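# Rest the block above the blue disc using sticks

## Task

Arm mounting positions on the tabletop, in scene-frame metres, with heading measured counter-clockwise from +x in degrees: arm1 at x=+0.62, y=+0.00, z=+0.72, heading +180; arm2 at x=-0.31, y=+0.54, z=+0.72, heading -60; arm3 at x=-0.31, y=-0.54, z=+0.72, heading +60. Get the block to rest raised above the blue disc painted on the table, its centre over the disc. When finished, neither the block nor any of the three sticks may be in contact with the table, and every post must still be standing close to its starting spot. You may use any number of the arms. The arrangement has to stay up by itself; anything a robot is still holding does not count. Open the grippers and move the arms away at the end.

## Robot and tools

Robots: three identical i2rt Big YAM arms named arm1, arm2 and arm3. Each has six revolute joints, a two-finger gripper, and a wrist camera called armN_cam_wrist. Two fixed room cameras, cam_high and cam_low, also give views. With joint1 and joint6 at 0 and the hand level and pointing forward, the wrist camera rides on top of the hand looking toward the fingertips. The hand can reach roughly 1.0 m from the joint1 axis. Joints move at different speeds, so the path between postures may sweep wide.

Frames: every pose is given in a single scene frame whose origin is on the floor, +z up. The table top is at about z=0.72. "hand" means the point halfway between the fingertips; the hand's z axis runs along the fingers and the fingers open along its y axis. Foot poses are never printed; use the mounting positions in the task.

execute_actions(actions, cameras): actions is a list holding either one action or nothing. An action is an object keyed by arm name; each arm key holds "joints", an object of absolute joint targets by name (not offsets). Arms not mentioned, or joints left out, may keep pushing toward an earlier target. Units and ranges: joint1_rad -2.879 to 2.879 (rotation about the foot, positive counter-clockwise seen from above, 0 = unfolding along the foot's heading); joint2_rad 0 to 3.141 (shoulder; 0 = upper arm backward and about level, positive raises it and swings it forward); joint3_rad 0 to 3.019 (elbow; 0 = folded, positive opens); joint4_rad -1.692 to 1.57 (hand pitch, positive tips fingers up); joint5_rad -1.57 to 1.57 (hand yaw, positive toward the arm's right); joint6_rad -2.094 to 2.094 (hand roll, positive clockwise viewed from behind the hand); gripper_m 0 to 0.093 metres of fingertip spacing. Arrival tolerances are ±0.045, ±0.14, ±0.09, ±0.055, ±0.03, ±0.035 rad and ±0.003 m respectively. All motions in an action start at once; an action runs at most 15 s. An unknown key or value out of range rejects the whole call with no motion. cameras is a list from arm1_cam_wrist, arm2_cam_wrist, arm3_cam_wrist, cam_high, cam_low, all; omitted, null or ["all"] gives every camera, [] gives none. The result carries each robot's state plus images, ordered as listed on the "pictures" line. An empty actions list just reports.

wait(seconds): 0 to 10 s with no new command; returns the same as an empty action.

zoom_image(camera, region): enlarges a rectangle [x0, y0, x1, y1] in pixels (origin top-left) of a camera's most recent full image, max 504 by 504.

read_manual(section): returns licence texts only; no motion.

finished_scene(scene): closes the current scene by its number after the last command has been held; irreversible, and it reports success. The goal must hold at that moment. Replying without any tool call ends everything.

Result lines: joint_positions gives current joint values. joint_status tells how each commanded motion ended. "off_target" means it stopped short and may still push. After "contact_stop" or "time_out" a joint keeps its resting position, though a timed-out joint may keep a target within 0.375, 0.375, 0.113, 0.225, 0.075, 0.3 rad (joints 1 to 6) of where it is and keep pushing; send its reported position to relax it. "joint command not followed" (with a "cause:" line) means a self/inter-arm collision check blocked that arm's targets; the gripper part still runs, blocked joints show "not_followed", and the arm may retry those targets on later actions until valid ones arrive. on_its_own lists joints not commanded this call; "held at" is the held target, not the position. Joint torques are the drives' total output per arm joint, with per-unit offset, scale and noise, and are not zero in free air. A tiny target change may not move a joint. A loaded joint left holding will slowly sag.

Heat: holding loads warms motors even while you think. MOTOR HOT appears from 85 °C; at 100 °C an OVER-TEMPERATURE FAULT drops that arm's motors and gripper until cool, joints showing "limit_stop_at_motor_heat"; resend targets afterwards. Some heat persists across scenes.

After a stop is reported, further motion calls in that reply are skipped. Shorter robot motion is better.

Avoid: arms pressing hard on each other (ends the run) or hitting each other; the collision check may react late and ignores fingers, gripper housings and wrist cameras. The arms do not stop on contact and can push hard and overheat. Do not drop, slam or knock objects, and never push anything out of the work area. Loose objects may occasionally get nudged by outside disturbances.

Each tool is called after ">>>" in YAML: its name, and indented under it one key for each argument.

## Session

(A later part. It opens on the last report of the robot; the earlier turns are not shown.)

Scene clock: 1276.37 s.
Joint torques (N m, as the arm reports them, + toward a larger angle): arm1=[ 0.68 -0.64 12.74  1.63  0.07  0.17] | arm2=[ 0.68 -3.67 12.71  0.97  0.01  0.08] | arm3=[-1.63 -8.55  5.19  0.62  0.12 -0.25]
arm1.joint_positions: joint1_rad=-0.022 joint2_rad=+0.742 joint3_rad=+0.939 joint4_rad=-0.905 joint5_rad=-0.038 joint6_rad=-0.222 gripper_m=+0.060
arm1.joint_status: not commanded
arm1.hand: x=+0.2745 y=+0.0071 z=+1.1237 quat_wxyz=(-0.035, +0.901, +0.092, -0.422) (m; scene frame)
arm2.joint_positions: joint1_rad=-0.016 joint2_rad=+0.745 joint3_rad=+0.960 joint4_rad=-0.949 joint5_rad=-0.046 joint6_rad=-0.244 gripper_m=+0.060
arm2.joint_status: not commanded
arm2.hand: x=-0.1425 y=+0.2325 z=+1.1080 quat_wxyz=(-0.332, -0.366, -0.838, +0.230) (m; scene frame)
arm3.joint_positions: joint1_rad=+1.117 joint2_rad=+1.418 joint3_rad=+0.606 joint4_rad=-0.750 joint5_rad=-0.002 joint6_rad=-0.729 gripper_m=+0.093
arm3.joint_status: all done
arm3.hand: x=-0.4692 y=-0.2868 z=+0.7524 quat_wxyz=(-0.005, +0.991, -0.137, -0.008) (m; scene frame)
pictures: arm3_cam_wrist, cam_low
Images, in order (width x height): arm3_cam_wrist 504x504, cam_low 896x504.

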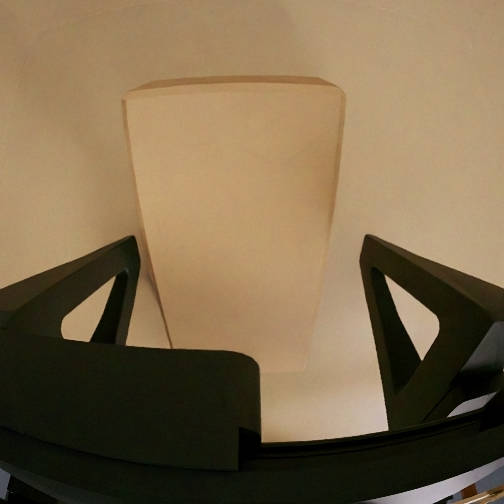

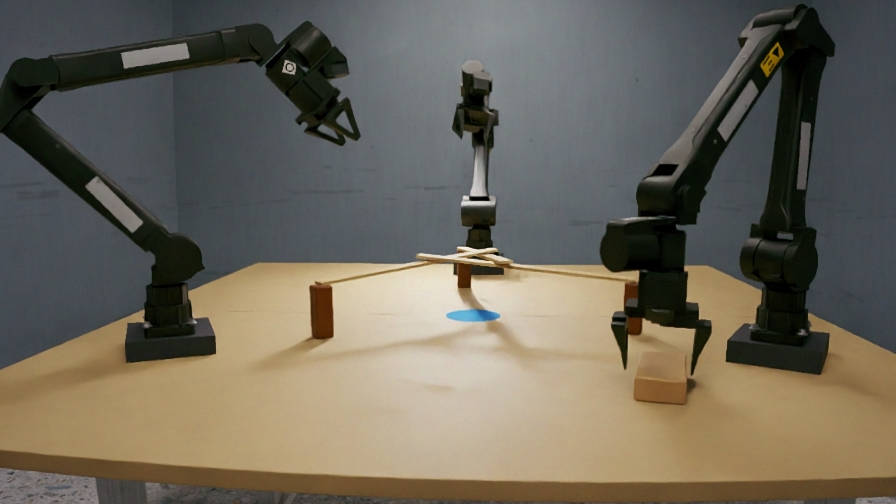

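>>> execute_actions:
  actions:
    - {"arm3":{"joints":{"joint3_rad":0.593}}}
  cameras: ["arm3_cam_wrist"]

Scene clock: 1283.47 s.
Joint torques (N m, as the arm reports them, + toward a larger angle): arm1=[ 0.71 -0.75 12.71  1.59  0.05  0.16] | arm2=[ 0.66 -3.95 12.74  1.    0.02  0.09] | arm3=[-1.68 -8.1   4.86  0.54  0.11 -0.23]
arm1.joint_positions: joint1_rad=-0.022 joint2_rad=+0.742 joint3_rad=+0.939 joint4_rad=-0.905 joint5_rad=-0.038 joint6_rad=-0.222 gripper_m=+0.060
arm1.joint_status: not commanded
arm1.hand: x=+0.2745 y=+0.0071 z=+1.1237 quat_wxyz=(-0.035, +0.901, +0.092, -0.422) (m; scene frame)
arm2.joint_positions: joint1_rad=-0.016 joint2_rad=+0.745 joint3_rad=+0.960 joint4_rad=-0.949 joint5_rad=-0.046 joint6_rad=-0.244 gripper_m=+0.060
arm2.joint_status: not commanded
arm2.hand: x=-0.1425 y=+0.2325 z=+1.1080 quat_wxyz=(-0.332, -0.366, -0.838, +0.230) (m; scene frame)
arm3.joint_positions: joint1_rad=+1.117 joint2_rad=+1.418 joint3_rad=+0.596 joint4_rad=-0.749 joint5_rad=-0.002 joint6_rad=-0.729 gripper_m=+0.093
arm3.joint_status: all done
arm3.hand: x=-0.4665 y=-0.2911 z=+0.7496 quat_wxyz=(-0.002, +0.991, -0.137, -0.005) (m; scene frame)
pictures: arm3_cam_wrist
Images, in order (width x height): arm3_cam_wrist 504x504.

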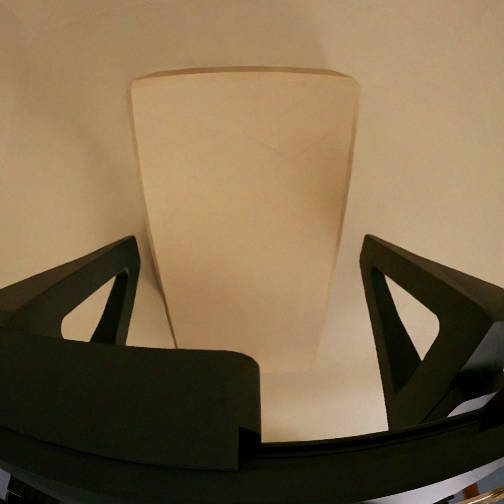

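>>> execute_actions:
  actions:
    - {"arm3":{"joints":{"gripper_m":0.055}}}
  cameras: ["arm3_cam_wrist","cam_low"]

Scene clock: 1286.13 s.
Joint torques (N m, as the arm reports them, + toward a larger angle): arm1=[ 0.66 -0.8  12.73  1.6   0.06  0.17] | arm2=[ 0.77 -3.52 12.74  0.98  0.02  0.1 ] | arm3=[-1.84 -7.99  4.92  0.44  0.13 -0.26]
arm1.joint_positions: joint1_rad=-0.022 joint2_rad=+0.742 joint3_rad=+0.939 joint4_rad=-0.905 joint5_rad=-0.038 joint6_rad=-0.222 gripper_m=+0.060
arm1.joint_status: not commanded
arm1.hand: x=+0.2745 y=+0.0071 z=+1.1237 quat_wxyz=(-0.035, +0.901, +0.092, -0.422) (m; scene frame)
arm2.joint_positions: joint1_rad=-0.016 joint2_rad=+0.745 joint3_rad=+0.960 joint4_rad=-0.949 joint5_rad=-0.046 joint6_rad=-0.244 gripper_m=+0.060
arm2.joint_status: not commanded
arm2.hand: x=-0.1425 y=+0.2325 z=+1.1080 quat_wxyz=(-0.332, -0.366, -0.838, +0.230) (m; scene frame)
arm3.joint_positions: joint1_rad=+1.117 joint2_rad=+1.418 joint3_rad=+0.596 joint4_rad=-0.747 joint5_rad=-0.002 joint6_rad=-0.729 gripper_m=+0.069
arm3.joint_status: gripper_m off_target (ended at +0.069, target +0.055)
arm3.hand: x=-0.4665 y=-0.2910 z=+0.7495 quat_wxyz=(-0.002, +0.991, -0.137, -0.006) (m; scene frame)
pictures: arm3_cam_wrist, cam_low
Images, in order (width x height): arm3_cam_wrist 504x504, cam_low 896x504.

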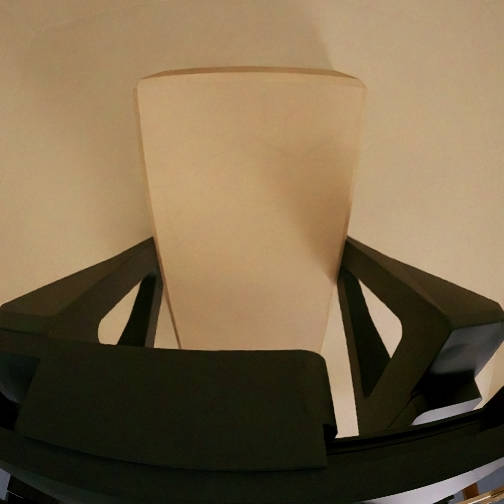

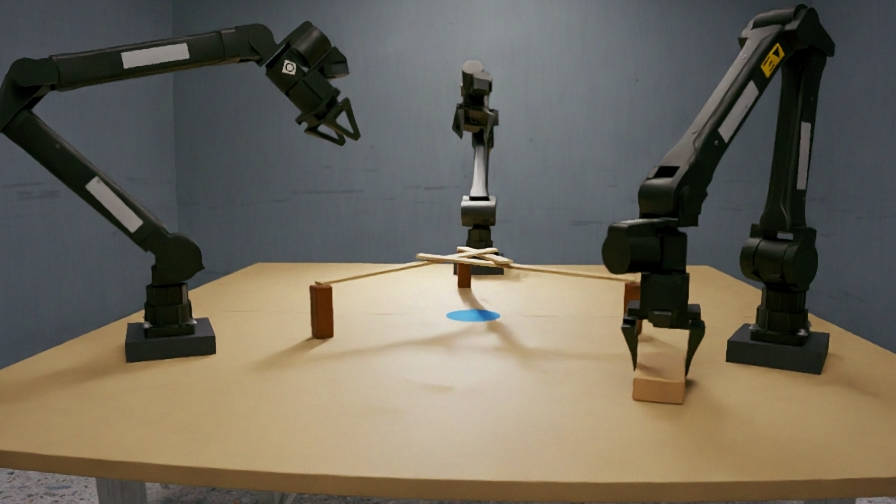

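>>> execute_actions:
  actions:
    - {"arm1":{"joints":{"joint2_rad":0.35,"joint3_rad":0.62,"joint4_rad":-1.25}},"arm2":{"joints":{"joint2_rad":0.35,"joint3_rad":0.62,"joint4_rad":-1.25}},"arm3":{"joints":{"joint2_rad":1.124,"joint3_rad":1.25,"joint4_rad":-1.64}}}
  cameras: ["cam_low","cam_high"]

Scene clock: 1330.83 s.
Joint torques (N m, as the arm reports them, + toward a larger angle): arm1=[0.61 3.07 8.46 1.3  0.05 0.15] | arm2=[0.69 0.79 9.61 0.77 0.   0.1 ] | arm3=[-1.62 -6.28 11.94 -0.17  0.14 -0.24]
arm1.joint_positions: joint1_rad=-0.022 joint2_rad=+0.354 joint3_rad=+0.624 joint4_rad=-1.239 joint5_rad=-0.038 joint6_rad=-0.222 gripper_m=+0.060
arm1.joint_status: all done
arm1.hand: x=+0.4252 y=+0.0015 z=+0.9953 quat_wxyz=(-0.019, +0.948, +0.095, -0.302) (m; scene frame)
arm2.joint_positions: joint1_rad=-0.016 joint2_rad=+0.350 joint3_rad=+0.619 joint4_rad=-1.233 joint5_rad=-0.046 joint6_rad=-0.244 gripper_m=+0.060
arm2.joint_status: all done
arm2.hand: x=-0.2113 y=+0.3640 z=+0.9787 quat_wxyz=(-0.248, -0.384, -0.874, +0.163) (m; scene frame)
arm3.joint_positions: joint1_rad=+1.117 joint2_rad=+1.124 joint3_rad=+1.188 joint4_rad=-1.632 joint5_rad=-0.002 joint6_rad=-0.729 gripper_m=+0.069
arm3.joint_status: all done
arm3.hand: x=-0.4693 y=-0.2843 z=+1.0405 quat_wxyz=(-0.003, +0.991, -0.137, -0.007) (m; scene frame)
pictures: cam_high, cam_low
Images, in order (width x height): cam_high 896x504, cam_low 896x504.

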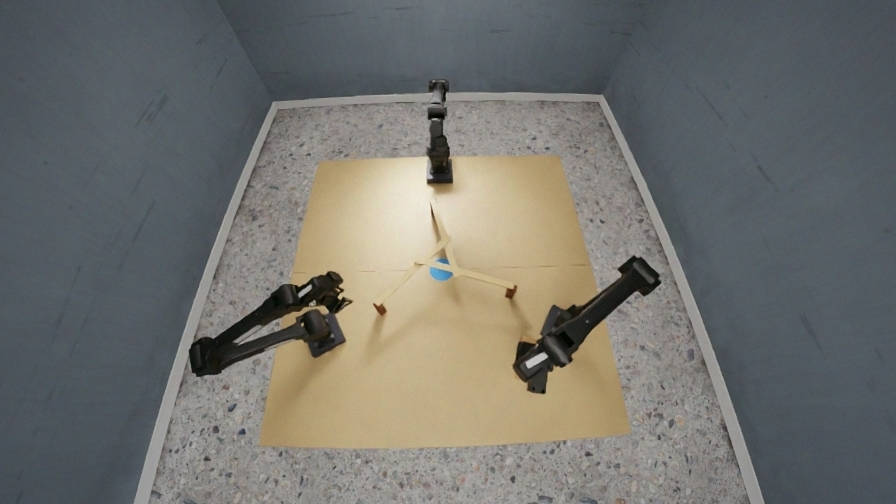

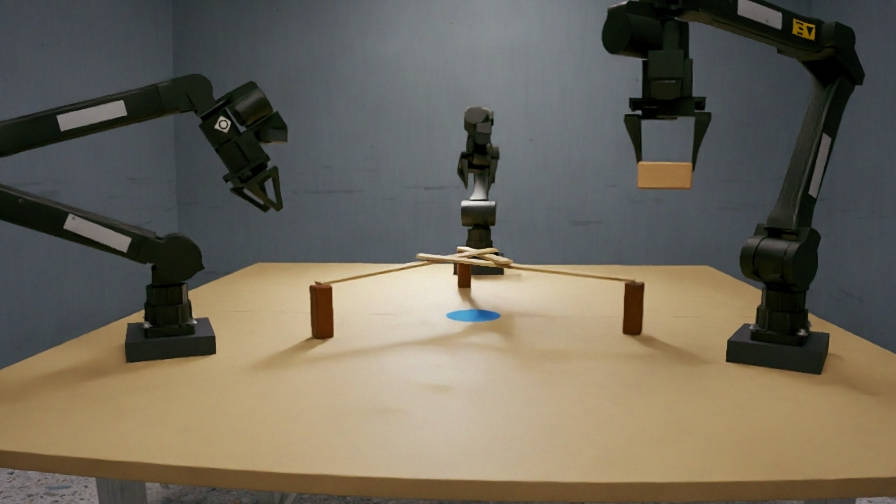

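>>> execute_actions:
  actions:
    - {"arm3":{"joints":{"joint1_rad":0.020,"joint2_rad":2.010,"joint3_rad":2.02,"joint4_rad":-1.50,"joint6_rad":-0.225}}}
  cameras: ["cam_low","cam_high","arm3_cam_wrist"]

Scene clock: 1344.70 s.
Joint torques (N m, as the arm reports them, + toward a larger angle): arm1=[0.64 3.03 8.46 1.35 0.06 0.16] | arm2=[0.79 0.65 9.75 0.69 0.01 0.1 ] | arm3=[ -1.79 -22.35  11.75  -0.16  -0.05   0.07]
arm1.joint_positions: joint1_rad=-0.022 joint2_rad=+0.354 joint3_rad=+0.624 joint4_rad=-1.239 joint5_rad=-0.038 joint6_rad=-0.222 gripper_m=+0.060
arm1.joint_status: not commanded
arm1.hand: x=+0.4252 y=+0.0015 z=+0.9953 quat_wxyz=(-0.019, +0.948, +0.095, -0.302) (m; scene frame)
arm2.joint_positions: joint1_rad=-0.016 joint2_rad=+0.350 joint3_rad=+0.619 joint4_rad=-1.233 joint5_rad=-0.046 joint6_rad=-0.244 gripper_m=+0.060
arm2.joint_status: not commanded
arm2.hand: x=-0.2113 y=+0.3640 z=+0.9787 quat_wxyz=(-0.248, -0.384, -0.874, +0.163) (m; scene frame)
arm3.joint_positions: joint1_rad=+0.018 joint2_rad=+2.036 joint3_rad=+1.961 joint4_rad=-1.492 joint5_rad=+0.003 joint6_rad=-0.241 gripper_m=+0.069
arm3.joint_status: all done
arm3.hand: x=+0.0140 y=+0.0083 z=+0.9218 quat_wxyz=(-0.001, +0.597, -0.802, -0.004) (m; scene frame)
pictures: arm3_cam_wrist, cam_high, cam_low
Images, in order (width x height): arm3_cam_wrist 504x504, cam_high 896x504, cam_low 896x504.

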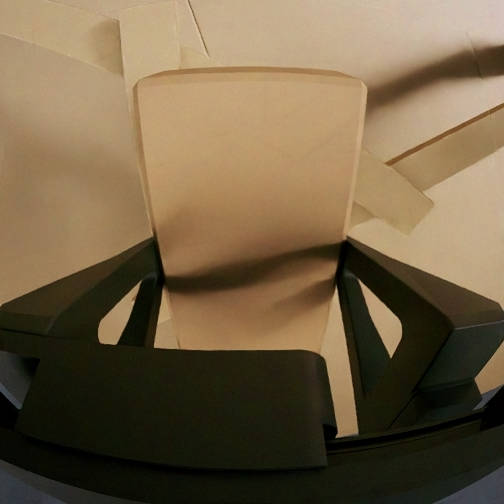

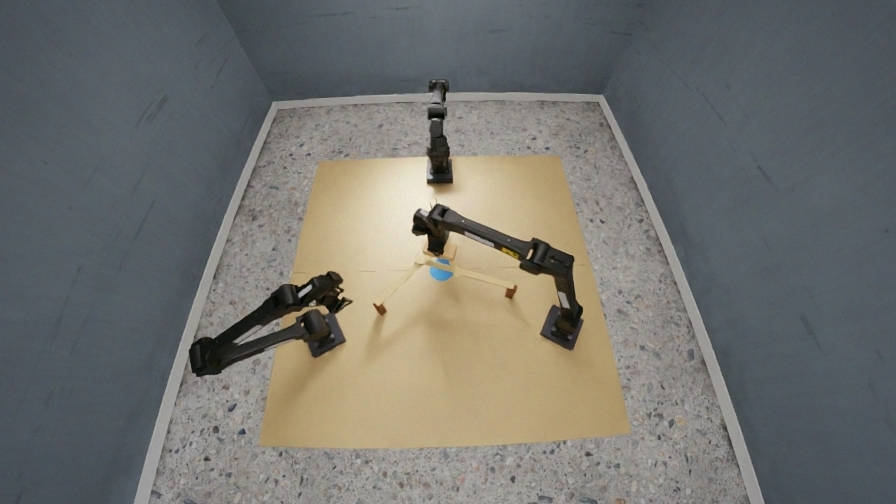

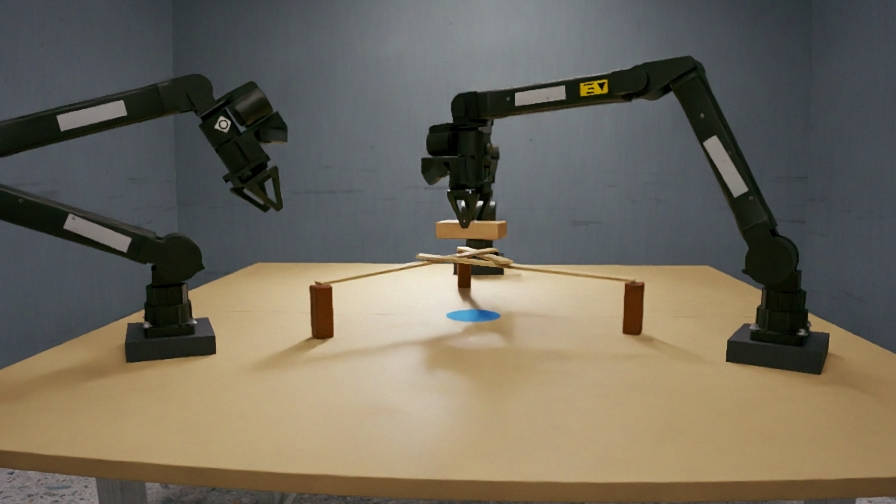

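>>> execute_actions:
  actions:
    - {"arm3":{"joints":{"joint3_rad":1.853,"joint4_rad":-1.370}}}
  cameras: ["cam_low","cam_high","arm3_cam_wrist"]

>>> zoom_image:
  camera: "cam_low"
  region: [400, 200, 550, 290]

Scene clock: 1359.13 s.
Joint torques (N m, as the arm reports them, + toward a larger angle): arm1=[0.66 3.17 8.47 1.33 0.04 0.15] | arm2=[0.66 0.73 9.7  0.7  0.02 0.1 ] | arm3=[ -1.86 -21.81   8.01   0.57  -0.06   0.07]
arm1.joint_positions: joint1_rad=-0.022 joint2_rad=+0.354 joint3_rad=+0.624 joint4_rad=-1.239 joint5_rad=-0.038 joint6_rad=-0.222 gripper_m=+0.060
arm1.joint_status: not commanded
arm1.hand: x=+0.4252 y=+0.0015 z=+0.9953 quat_wxyz=(-0.019, +0.948, +0.095, -0.302) (m; scene frame)
arm2.joint_positions: joint1_rad=-0.016 joint2_rad=+0.350 joint3_rad=+0.619 joint4_rad=-1.233 joint5_rad=-0.046 joint6_rad=-0.244 gripper_m=+0.060
arm2.joint_status: not commanded
arm2.hand: x=-0.2113 y=+0.3640 z=+0.9787 quat_wxyz=(-0.248, -0.384, -0.874, +0.163) (m; scene frame)
arm3.joint_positions: joint1_rad=+0.018 joint2_rad=+2.026 joint3_rad=+1.844 joint4_rad=-1.379 joint5_rad=+0.003 joint6_rad=-0.240 gripper_m=+0.069
arm3.joint_status: all done
arm3.hand: x=+0.0102 y=+0.0025 z=+0.8832 quat_wxyz=(-0.003, +0.597, -0.803, -0.005) (m; scene frame)
pictures: arm3_cam_wrist, cam_high, cam_low
Images, in order (width x height): arm3_cam_wrist 504x504, cam_high 896x504, cam_low 896x504.

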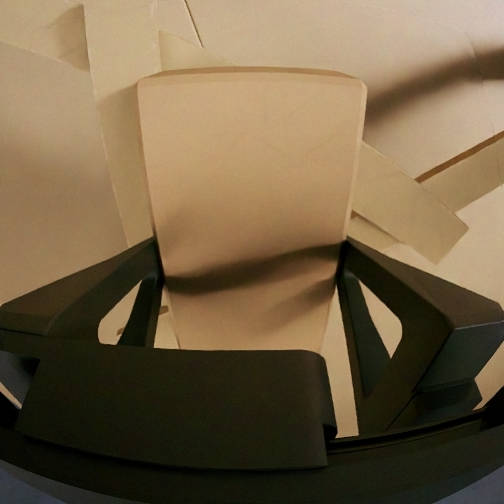

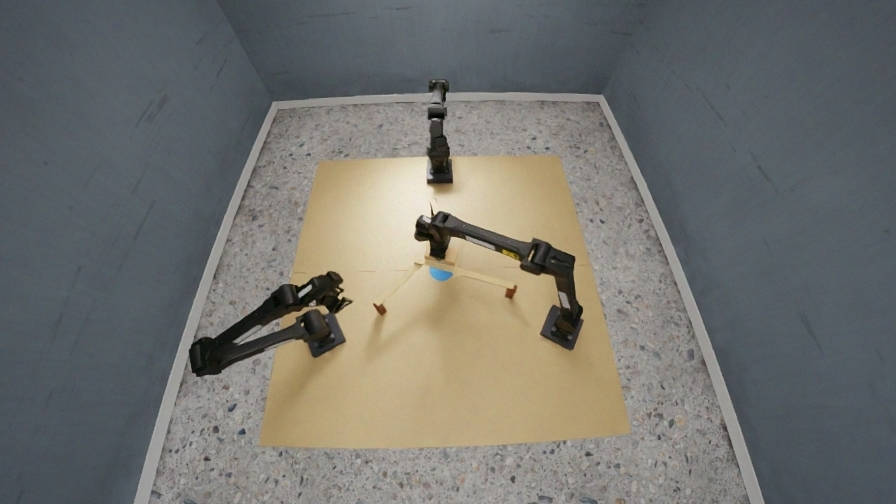

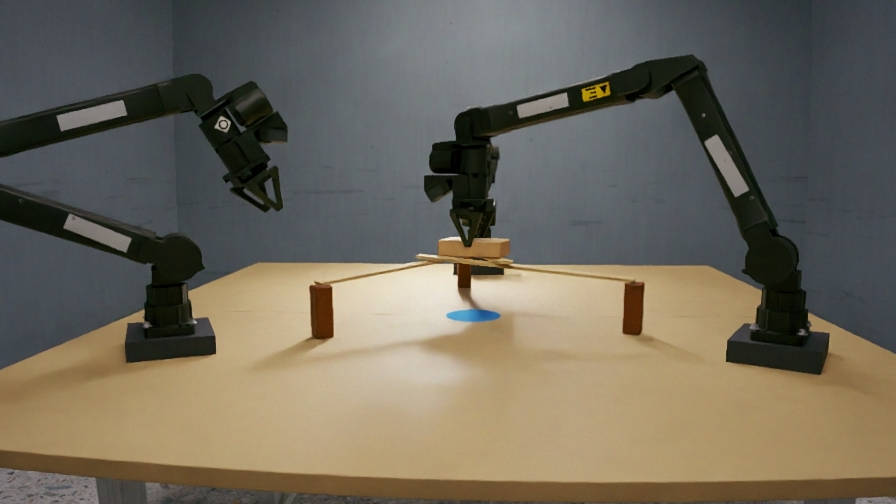

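Region (400, 200, 550, 290) of cam_low's 896x504 image, scaled by 3.360, with more detail than that image has; it fills the top 302 rows of this view, and the rest is white.

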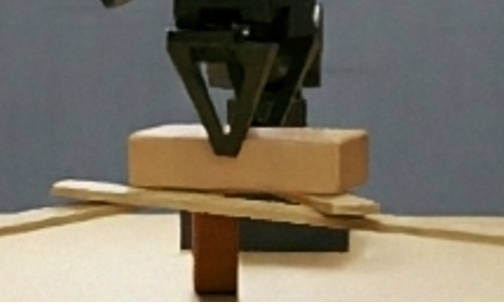

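>>> execute_actions:
  actions:
    - {"arm3":{"joints":{"joint3_rad":1.838,"joint4_rad":-1.357}}}
  cameras: ["cam_low"]

>>> zoom_image:
  camera: "cam_low"
  region: [400, 200, 550, 290]

Scene clock: 1366.20 s.
Joint torques (N m, as the arm reports them, + toward a larger angle): arm1=[0.62 3.08 8.49 1.3  0.05 0.16] | arm2=[0.73 0.66 9.71 0.75 0.   0.09] | arm3=[ -1.57 -21.32   7.18   0.81  -0.09   0.06]
arm1.joint_positions: joint1_rad=-0.022 joint2_rad=+0.354 joint3_rad=+0.624 joint4_rad=-1.239 joint5_rad=-0.038 joint6_rad=-0.222 gripper_m=+0.060
arm1.joint_status: not commanded
arm1.hand: x=+0.4252 y=+0.0015 z=+0.9953 quat_wxyz=(-0.019, +0.948, +0.095, -0.302) (m; scene frame)
arm2.joint_positions: joint1_rad=-0.016 joint2_rad=+0.350 joint3_rad=+0.619 joint4_rad=-1.233 joint5_rad=-0.046 joint6_rad=-0.244 gripper_m=+0.060
arm2.joint_status: not commanded
arm2.hand: x=-0.2113 y=+0.3640 z=+0.9787 quat_wxyz=(-0.248, -0.384, -0.874, +0.163) (m; scene frame)
arm3.joint_positions: joint1_rad=+0.018 joint2_rad=+2.026 joint3_rad=+1.839 joint4_rad=-1.370 joint5_rad=+0.003 joint6_rad=-0.240 gripper_m=+0.069
arm3.joint_status: all done
arm3.hand: x=+0.0106 y=+0.0032 z=+0.8816 quat_wxyz=(-0.005, +0.597, -0.803, -0.006) (m; scene frame)
pictures: cam_low
Images, in order (width x height): cam_low 896x504.

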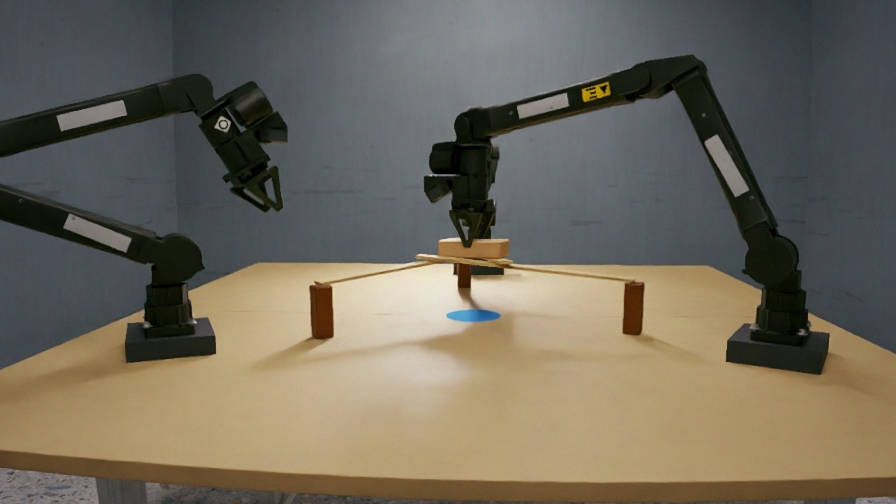

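Region (400, 200, 550, 290) of cam_low's 896x504 image, scaled by 3.360, with more detail than that image has; it fills the top 302 rows of this view, and the rest is white.

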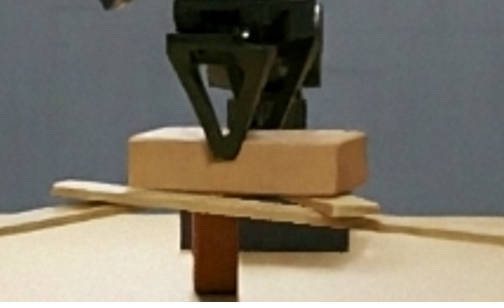

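>>> execute_actions:
  actions:
    - {"arm3":{"joints":{"gripper_m":0.090}}}
  cameras: ["cam_low","cam_high","arm3_cam_wrist"]

>>> zoom_image:
  camera: "cam_low"
  region: [400, 200, 550, 290]

Scene clock: 1375.30 s.
Joint torques (N m, as the arm reports them, + toward a larger angle): arm1=[0.59 3.13 8.47 1.31 0.05 0.16] | arm2=[0.66 0.8  9.78 0.72 0.01 0.09] | arm3=[ -1.77 -21.2    7.21   0.59  -0.06   0.07]
arm1.joint_positions: joint1_rad=-0.022 joint2_rad=+0.354 joint3_rad=+0.624 joint4_rad=-1.239 joint5_rad=-0.038 joint6_rad=-0.222 gripper_m=+0.060
arm1.joint_status: not commanded
arm1.hand: x=+0.4252 y=+0.0015 z=+0.9953 quat_wxyz=(-0.019, +0.948, +0.095, -0.302) (m; scene frame)
arm2.joint_positions: joint1_rad=-0.016 joint2_rad=+0.350 joint3_rad=+0.619 joint4_rad=-1.233 joint5_rad=-0.046 joint6_rad=-0.244 gripper_m=+0.060
arm2.joint_status: not commanded
arm2.hand: x=-0.2113 y=+0.3640 z=+0.9787 quat_wxyz=(-0.248, -0.384, -0.874, +0.163) (m; scene frame)
arm3.joint_positions: joint1_rad=+0.018 joint2_rad=+2.026 joint3_rad=+1.839 joint4_rad=-1.367 joint5_rad=+0.003 joint6_rad=-0.240 gripper_m=+0.090
arm3.joint_status: all done
arm3.hand: x=+0.0110 y=+0.0039 z=+0.8816 quat_wxyz=(-0.007, +0.597, -0.803, -0.007) (m; scene frame)
pictures: arm3_cam_wrist, cam_high, cam_low
Images, in order (width x height): arm3_cam_wrist 504x504, cam_high 896x504, cam_low 896x504.

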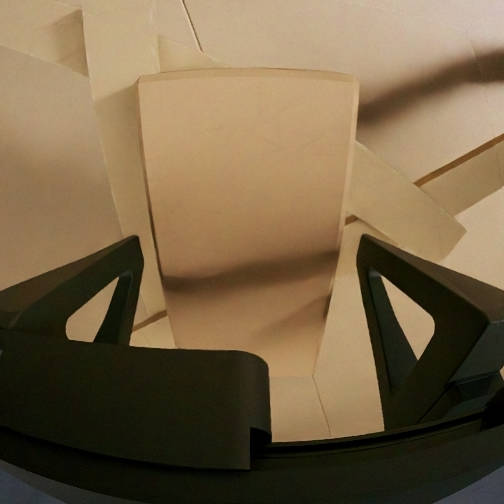

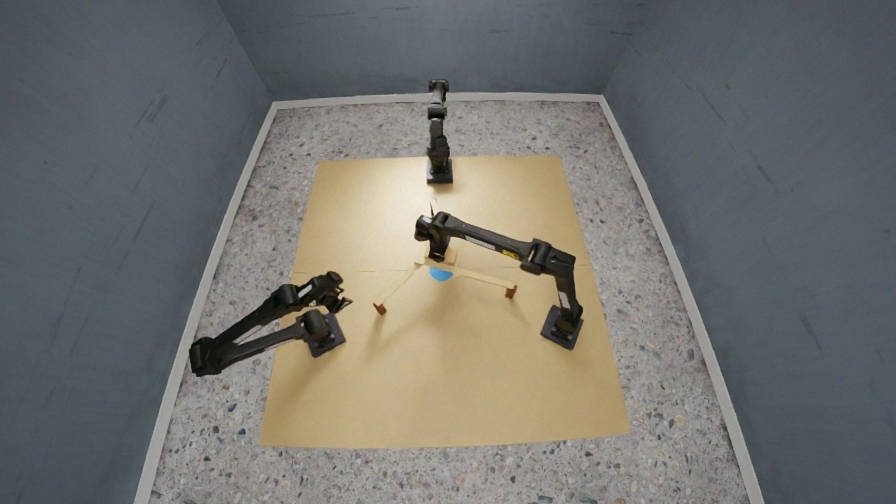

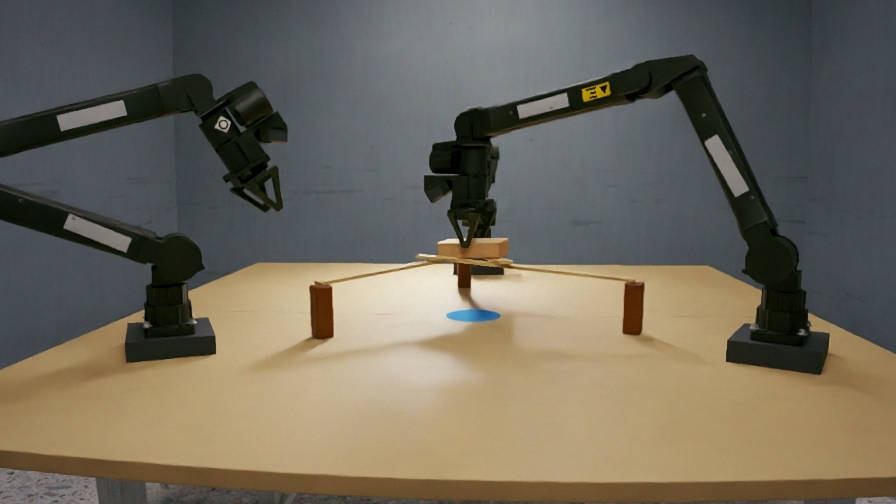

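Region (400, 200, 550, 290) of cam_low's 896x504 image, scaled by 3.360, with more detail than that image has; it fills the top 302 rows of this view, and the rest is white.

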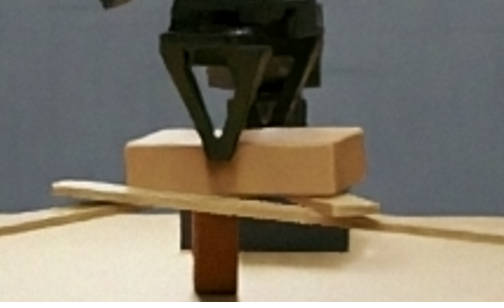

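>>> execute_actions:
  actions:
    - {"arm3":{"joints":{"joint2_rad":1.75}}}
  cameras: ["cam_low"]

>>> execute_actions:
  actions:
    - {"arm3":{"joints":{"joint2_rad":0.6,"joint3_rad":0.9,"joint4_rad":-1.3}}}
  cameras: ["cam_low","cam_high"]

Scene clock: 1387.33 s.
Joint torques (N m, as the arm reports them, + toward a larger angle): arm1=[0.64 3.02 8.52 1.31 0.05 0.15] | arm2=[0.73 0.73 9.74 0.72 0.   0.09] | arm3=[ -1.86 -16.91   8.56   1.06  -0.06   0.08]
arm1.joint_positions: joint1_rad=-0.022 joint2_rad=+0.354 joint3_rad=+0.624 joint4_rad=-1.239 joint5_rad=-0.038 joint6_rad=-0.222 gripper_m=+0.060
arm1.joint_status: not commanded
arm1.hand: x=+0.4252 y=+0.0015 z=+0.9953 quat_wxyz=(-0.019, +0.948, +0.095, -0.302) (m; scene frame)
arm2.joint_positions: joint1_rad=-0.016 joint2_rad=+0.350 joint3_rad=+0.619 joint4_rad=-1.233 joint5_rad=-0.046 joint6_rad=-0.244 gripper_m=+0.060
arm2.joint_status: not commanded
arm2.hand: x=-0.2113 y=+0.3640 z=+0.9787 quat_wxyz=(-0.248, -0.384, -0.874, +0.163) (m; scene frame)
arm3.joint_positions: joint1_rad=+0.018 joint2_rad=+1.754 joint3_rad=+1.827 joint4_rad=-1.365 joint5_rad=+0.003 joint6_rad=-0.240 gripper_m=+0.090
arm3.joint_status: all done
arm3.hand: x=+0.0008 y=-0.0167 z=+1.0393 quat_wxyz=(-0.126, +0.590, -0.795, -0.057) (m; scene frame)
pictures: cam_low
Images, in order (width x height): cam_low 896x504.

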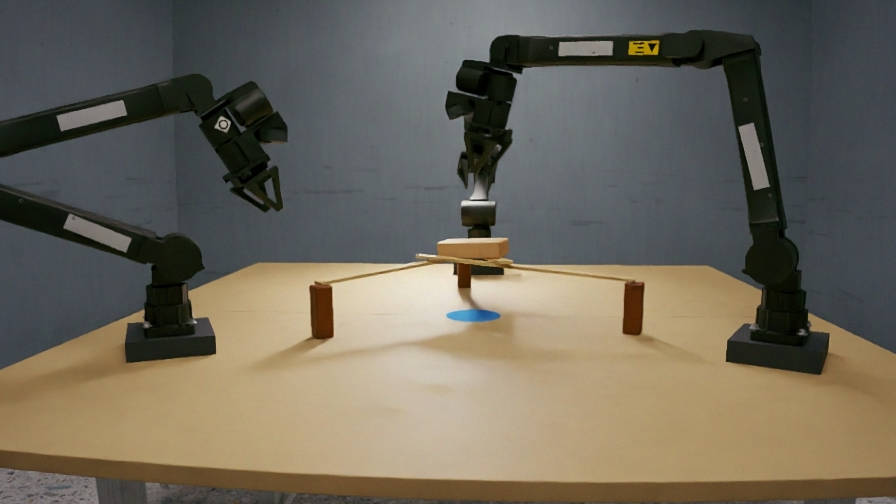

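Scene clock: 1388.93 s.
Joint torques (N m, as the arm reports them, + toward a larger angle): arm1=[0.57 3.12 8.47 1.31 0.05 0.16] | arm2=[0.82 0.61 9.76 0.71 0.02 0.1 ] | arm3=[-2.06  0.28  7.81  1.37 -0.05  0.09]
arm1.joint_positions: joint1_rad=-0.022 joint2_rad=+0.354 joint3_rad=+0.624 joint4_rad=-1.239 joint5_rad=-0.038 joint6_rad=-0.222 gripper_m=+0.060
arm1.joint_status: not commanded
arm1.hand: x=+0.4252 y=+0.0015 z=+0.9953 quat_wxyz=(-0.019, +0.948, +0.095, -0.302) (m; scene frame)
arm2.joint_positions: joint1_rad=-0.016 joint2_rad=+0.350 joint3_rad=+0.619 joint4_rad=-1.233 joint5_rad=-0.046 joint6_rad=-0.244 gripper_m=+0.060
arm2.joint_status: not commanded
arm2.hand: x=-0.2113 y=+0.3640 z=+0.9787 quat_wxyz=(-0.248, -0.384, -0.874, +0.163) (m; scene frame)
arm3.joint_positions: joint1_rad=+0.018 joint2_rad=+0.598 joint3_rad=+0.900 joint4_rad=-1.301 joint5_rad=+0.003 joint6_rad=-0.240 gripper_m=+0.090
arm3.joint_status: all done
arm3.hand: x=-0.1822 y=-0.3282 z=+1.0643 quat_wxyz=(-0.259, +0.571, -0.771, -0.113) (m; scene frame)
pictures: cam_high, cam_low
Images, in order (width x height): cam_high 896x504, cam_low 896x504.

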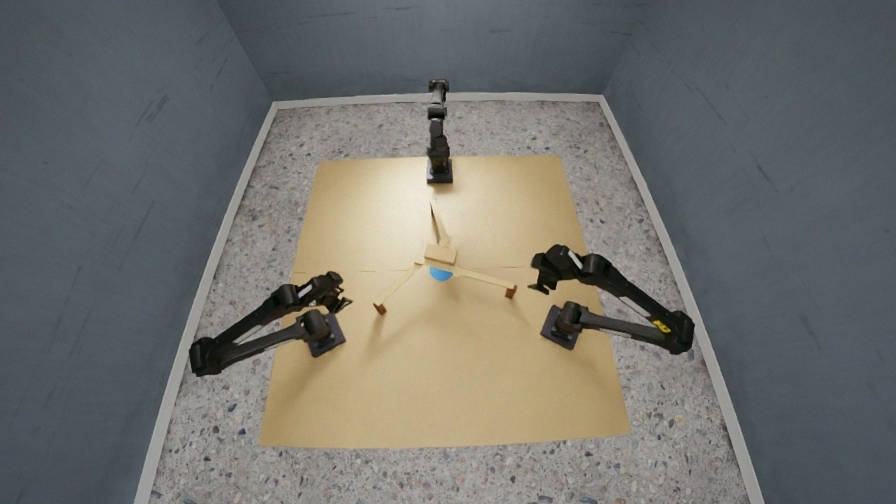

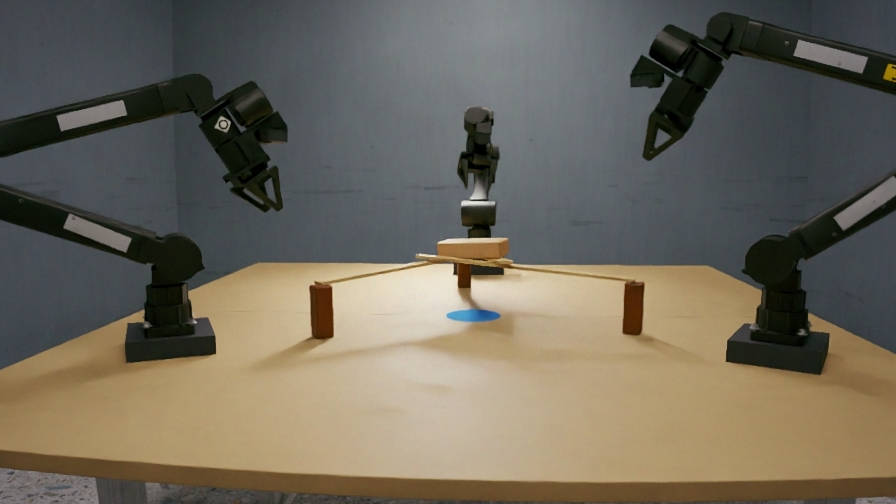

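>>> zoom_image:
  camera: "cam_high"
  region: [350, 180, 540, 330]

Region (350, 180, 540, 330) of cam_high's 896x504 image, scaled by 2.653, with more detail than that image has; it fills the top 398 rows of this view, and the rest is white.

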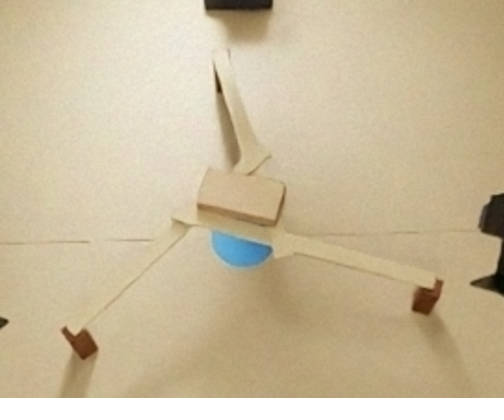

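>>> finished_scene:
  scene: 1

The scene is finished: the task was done.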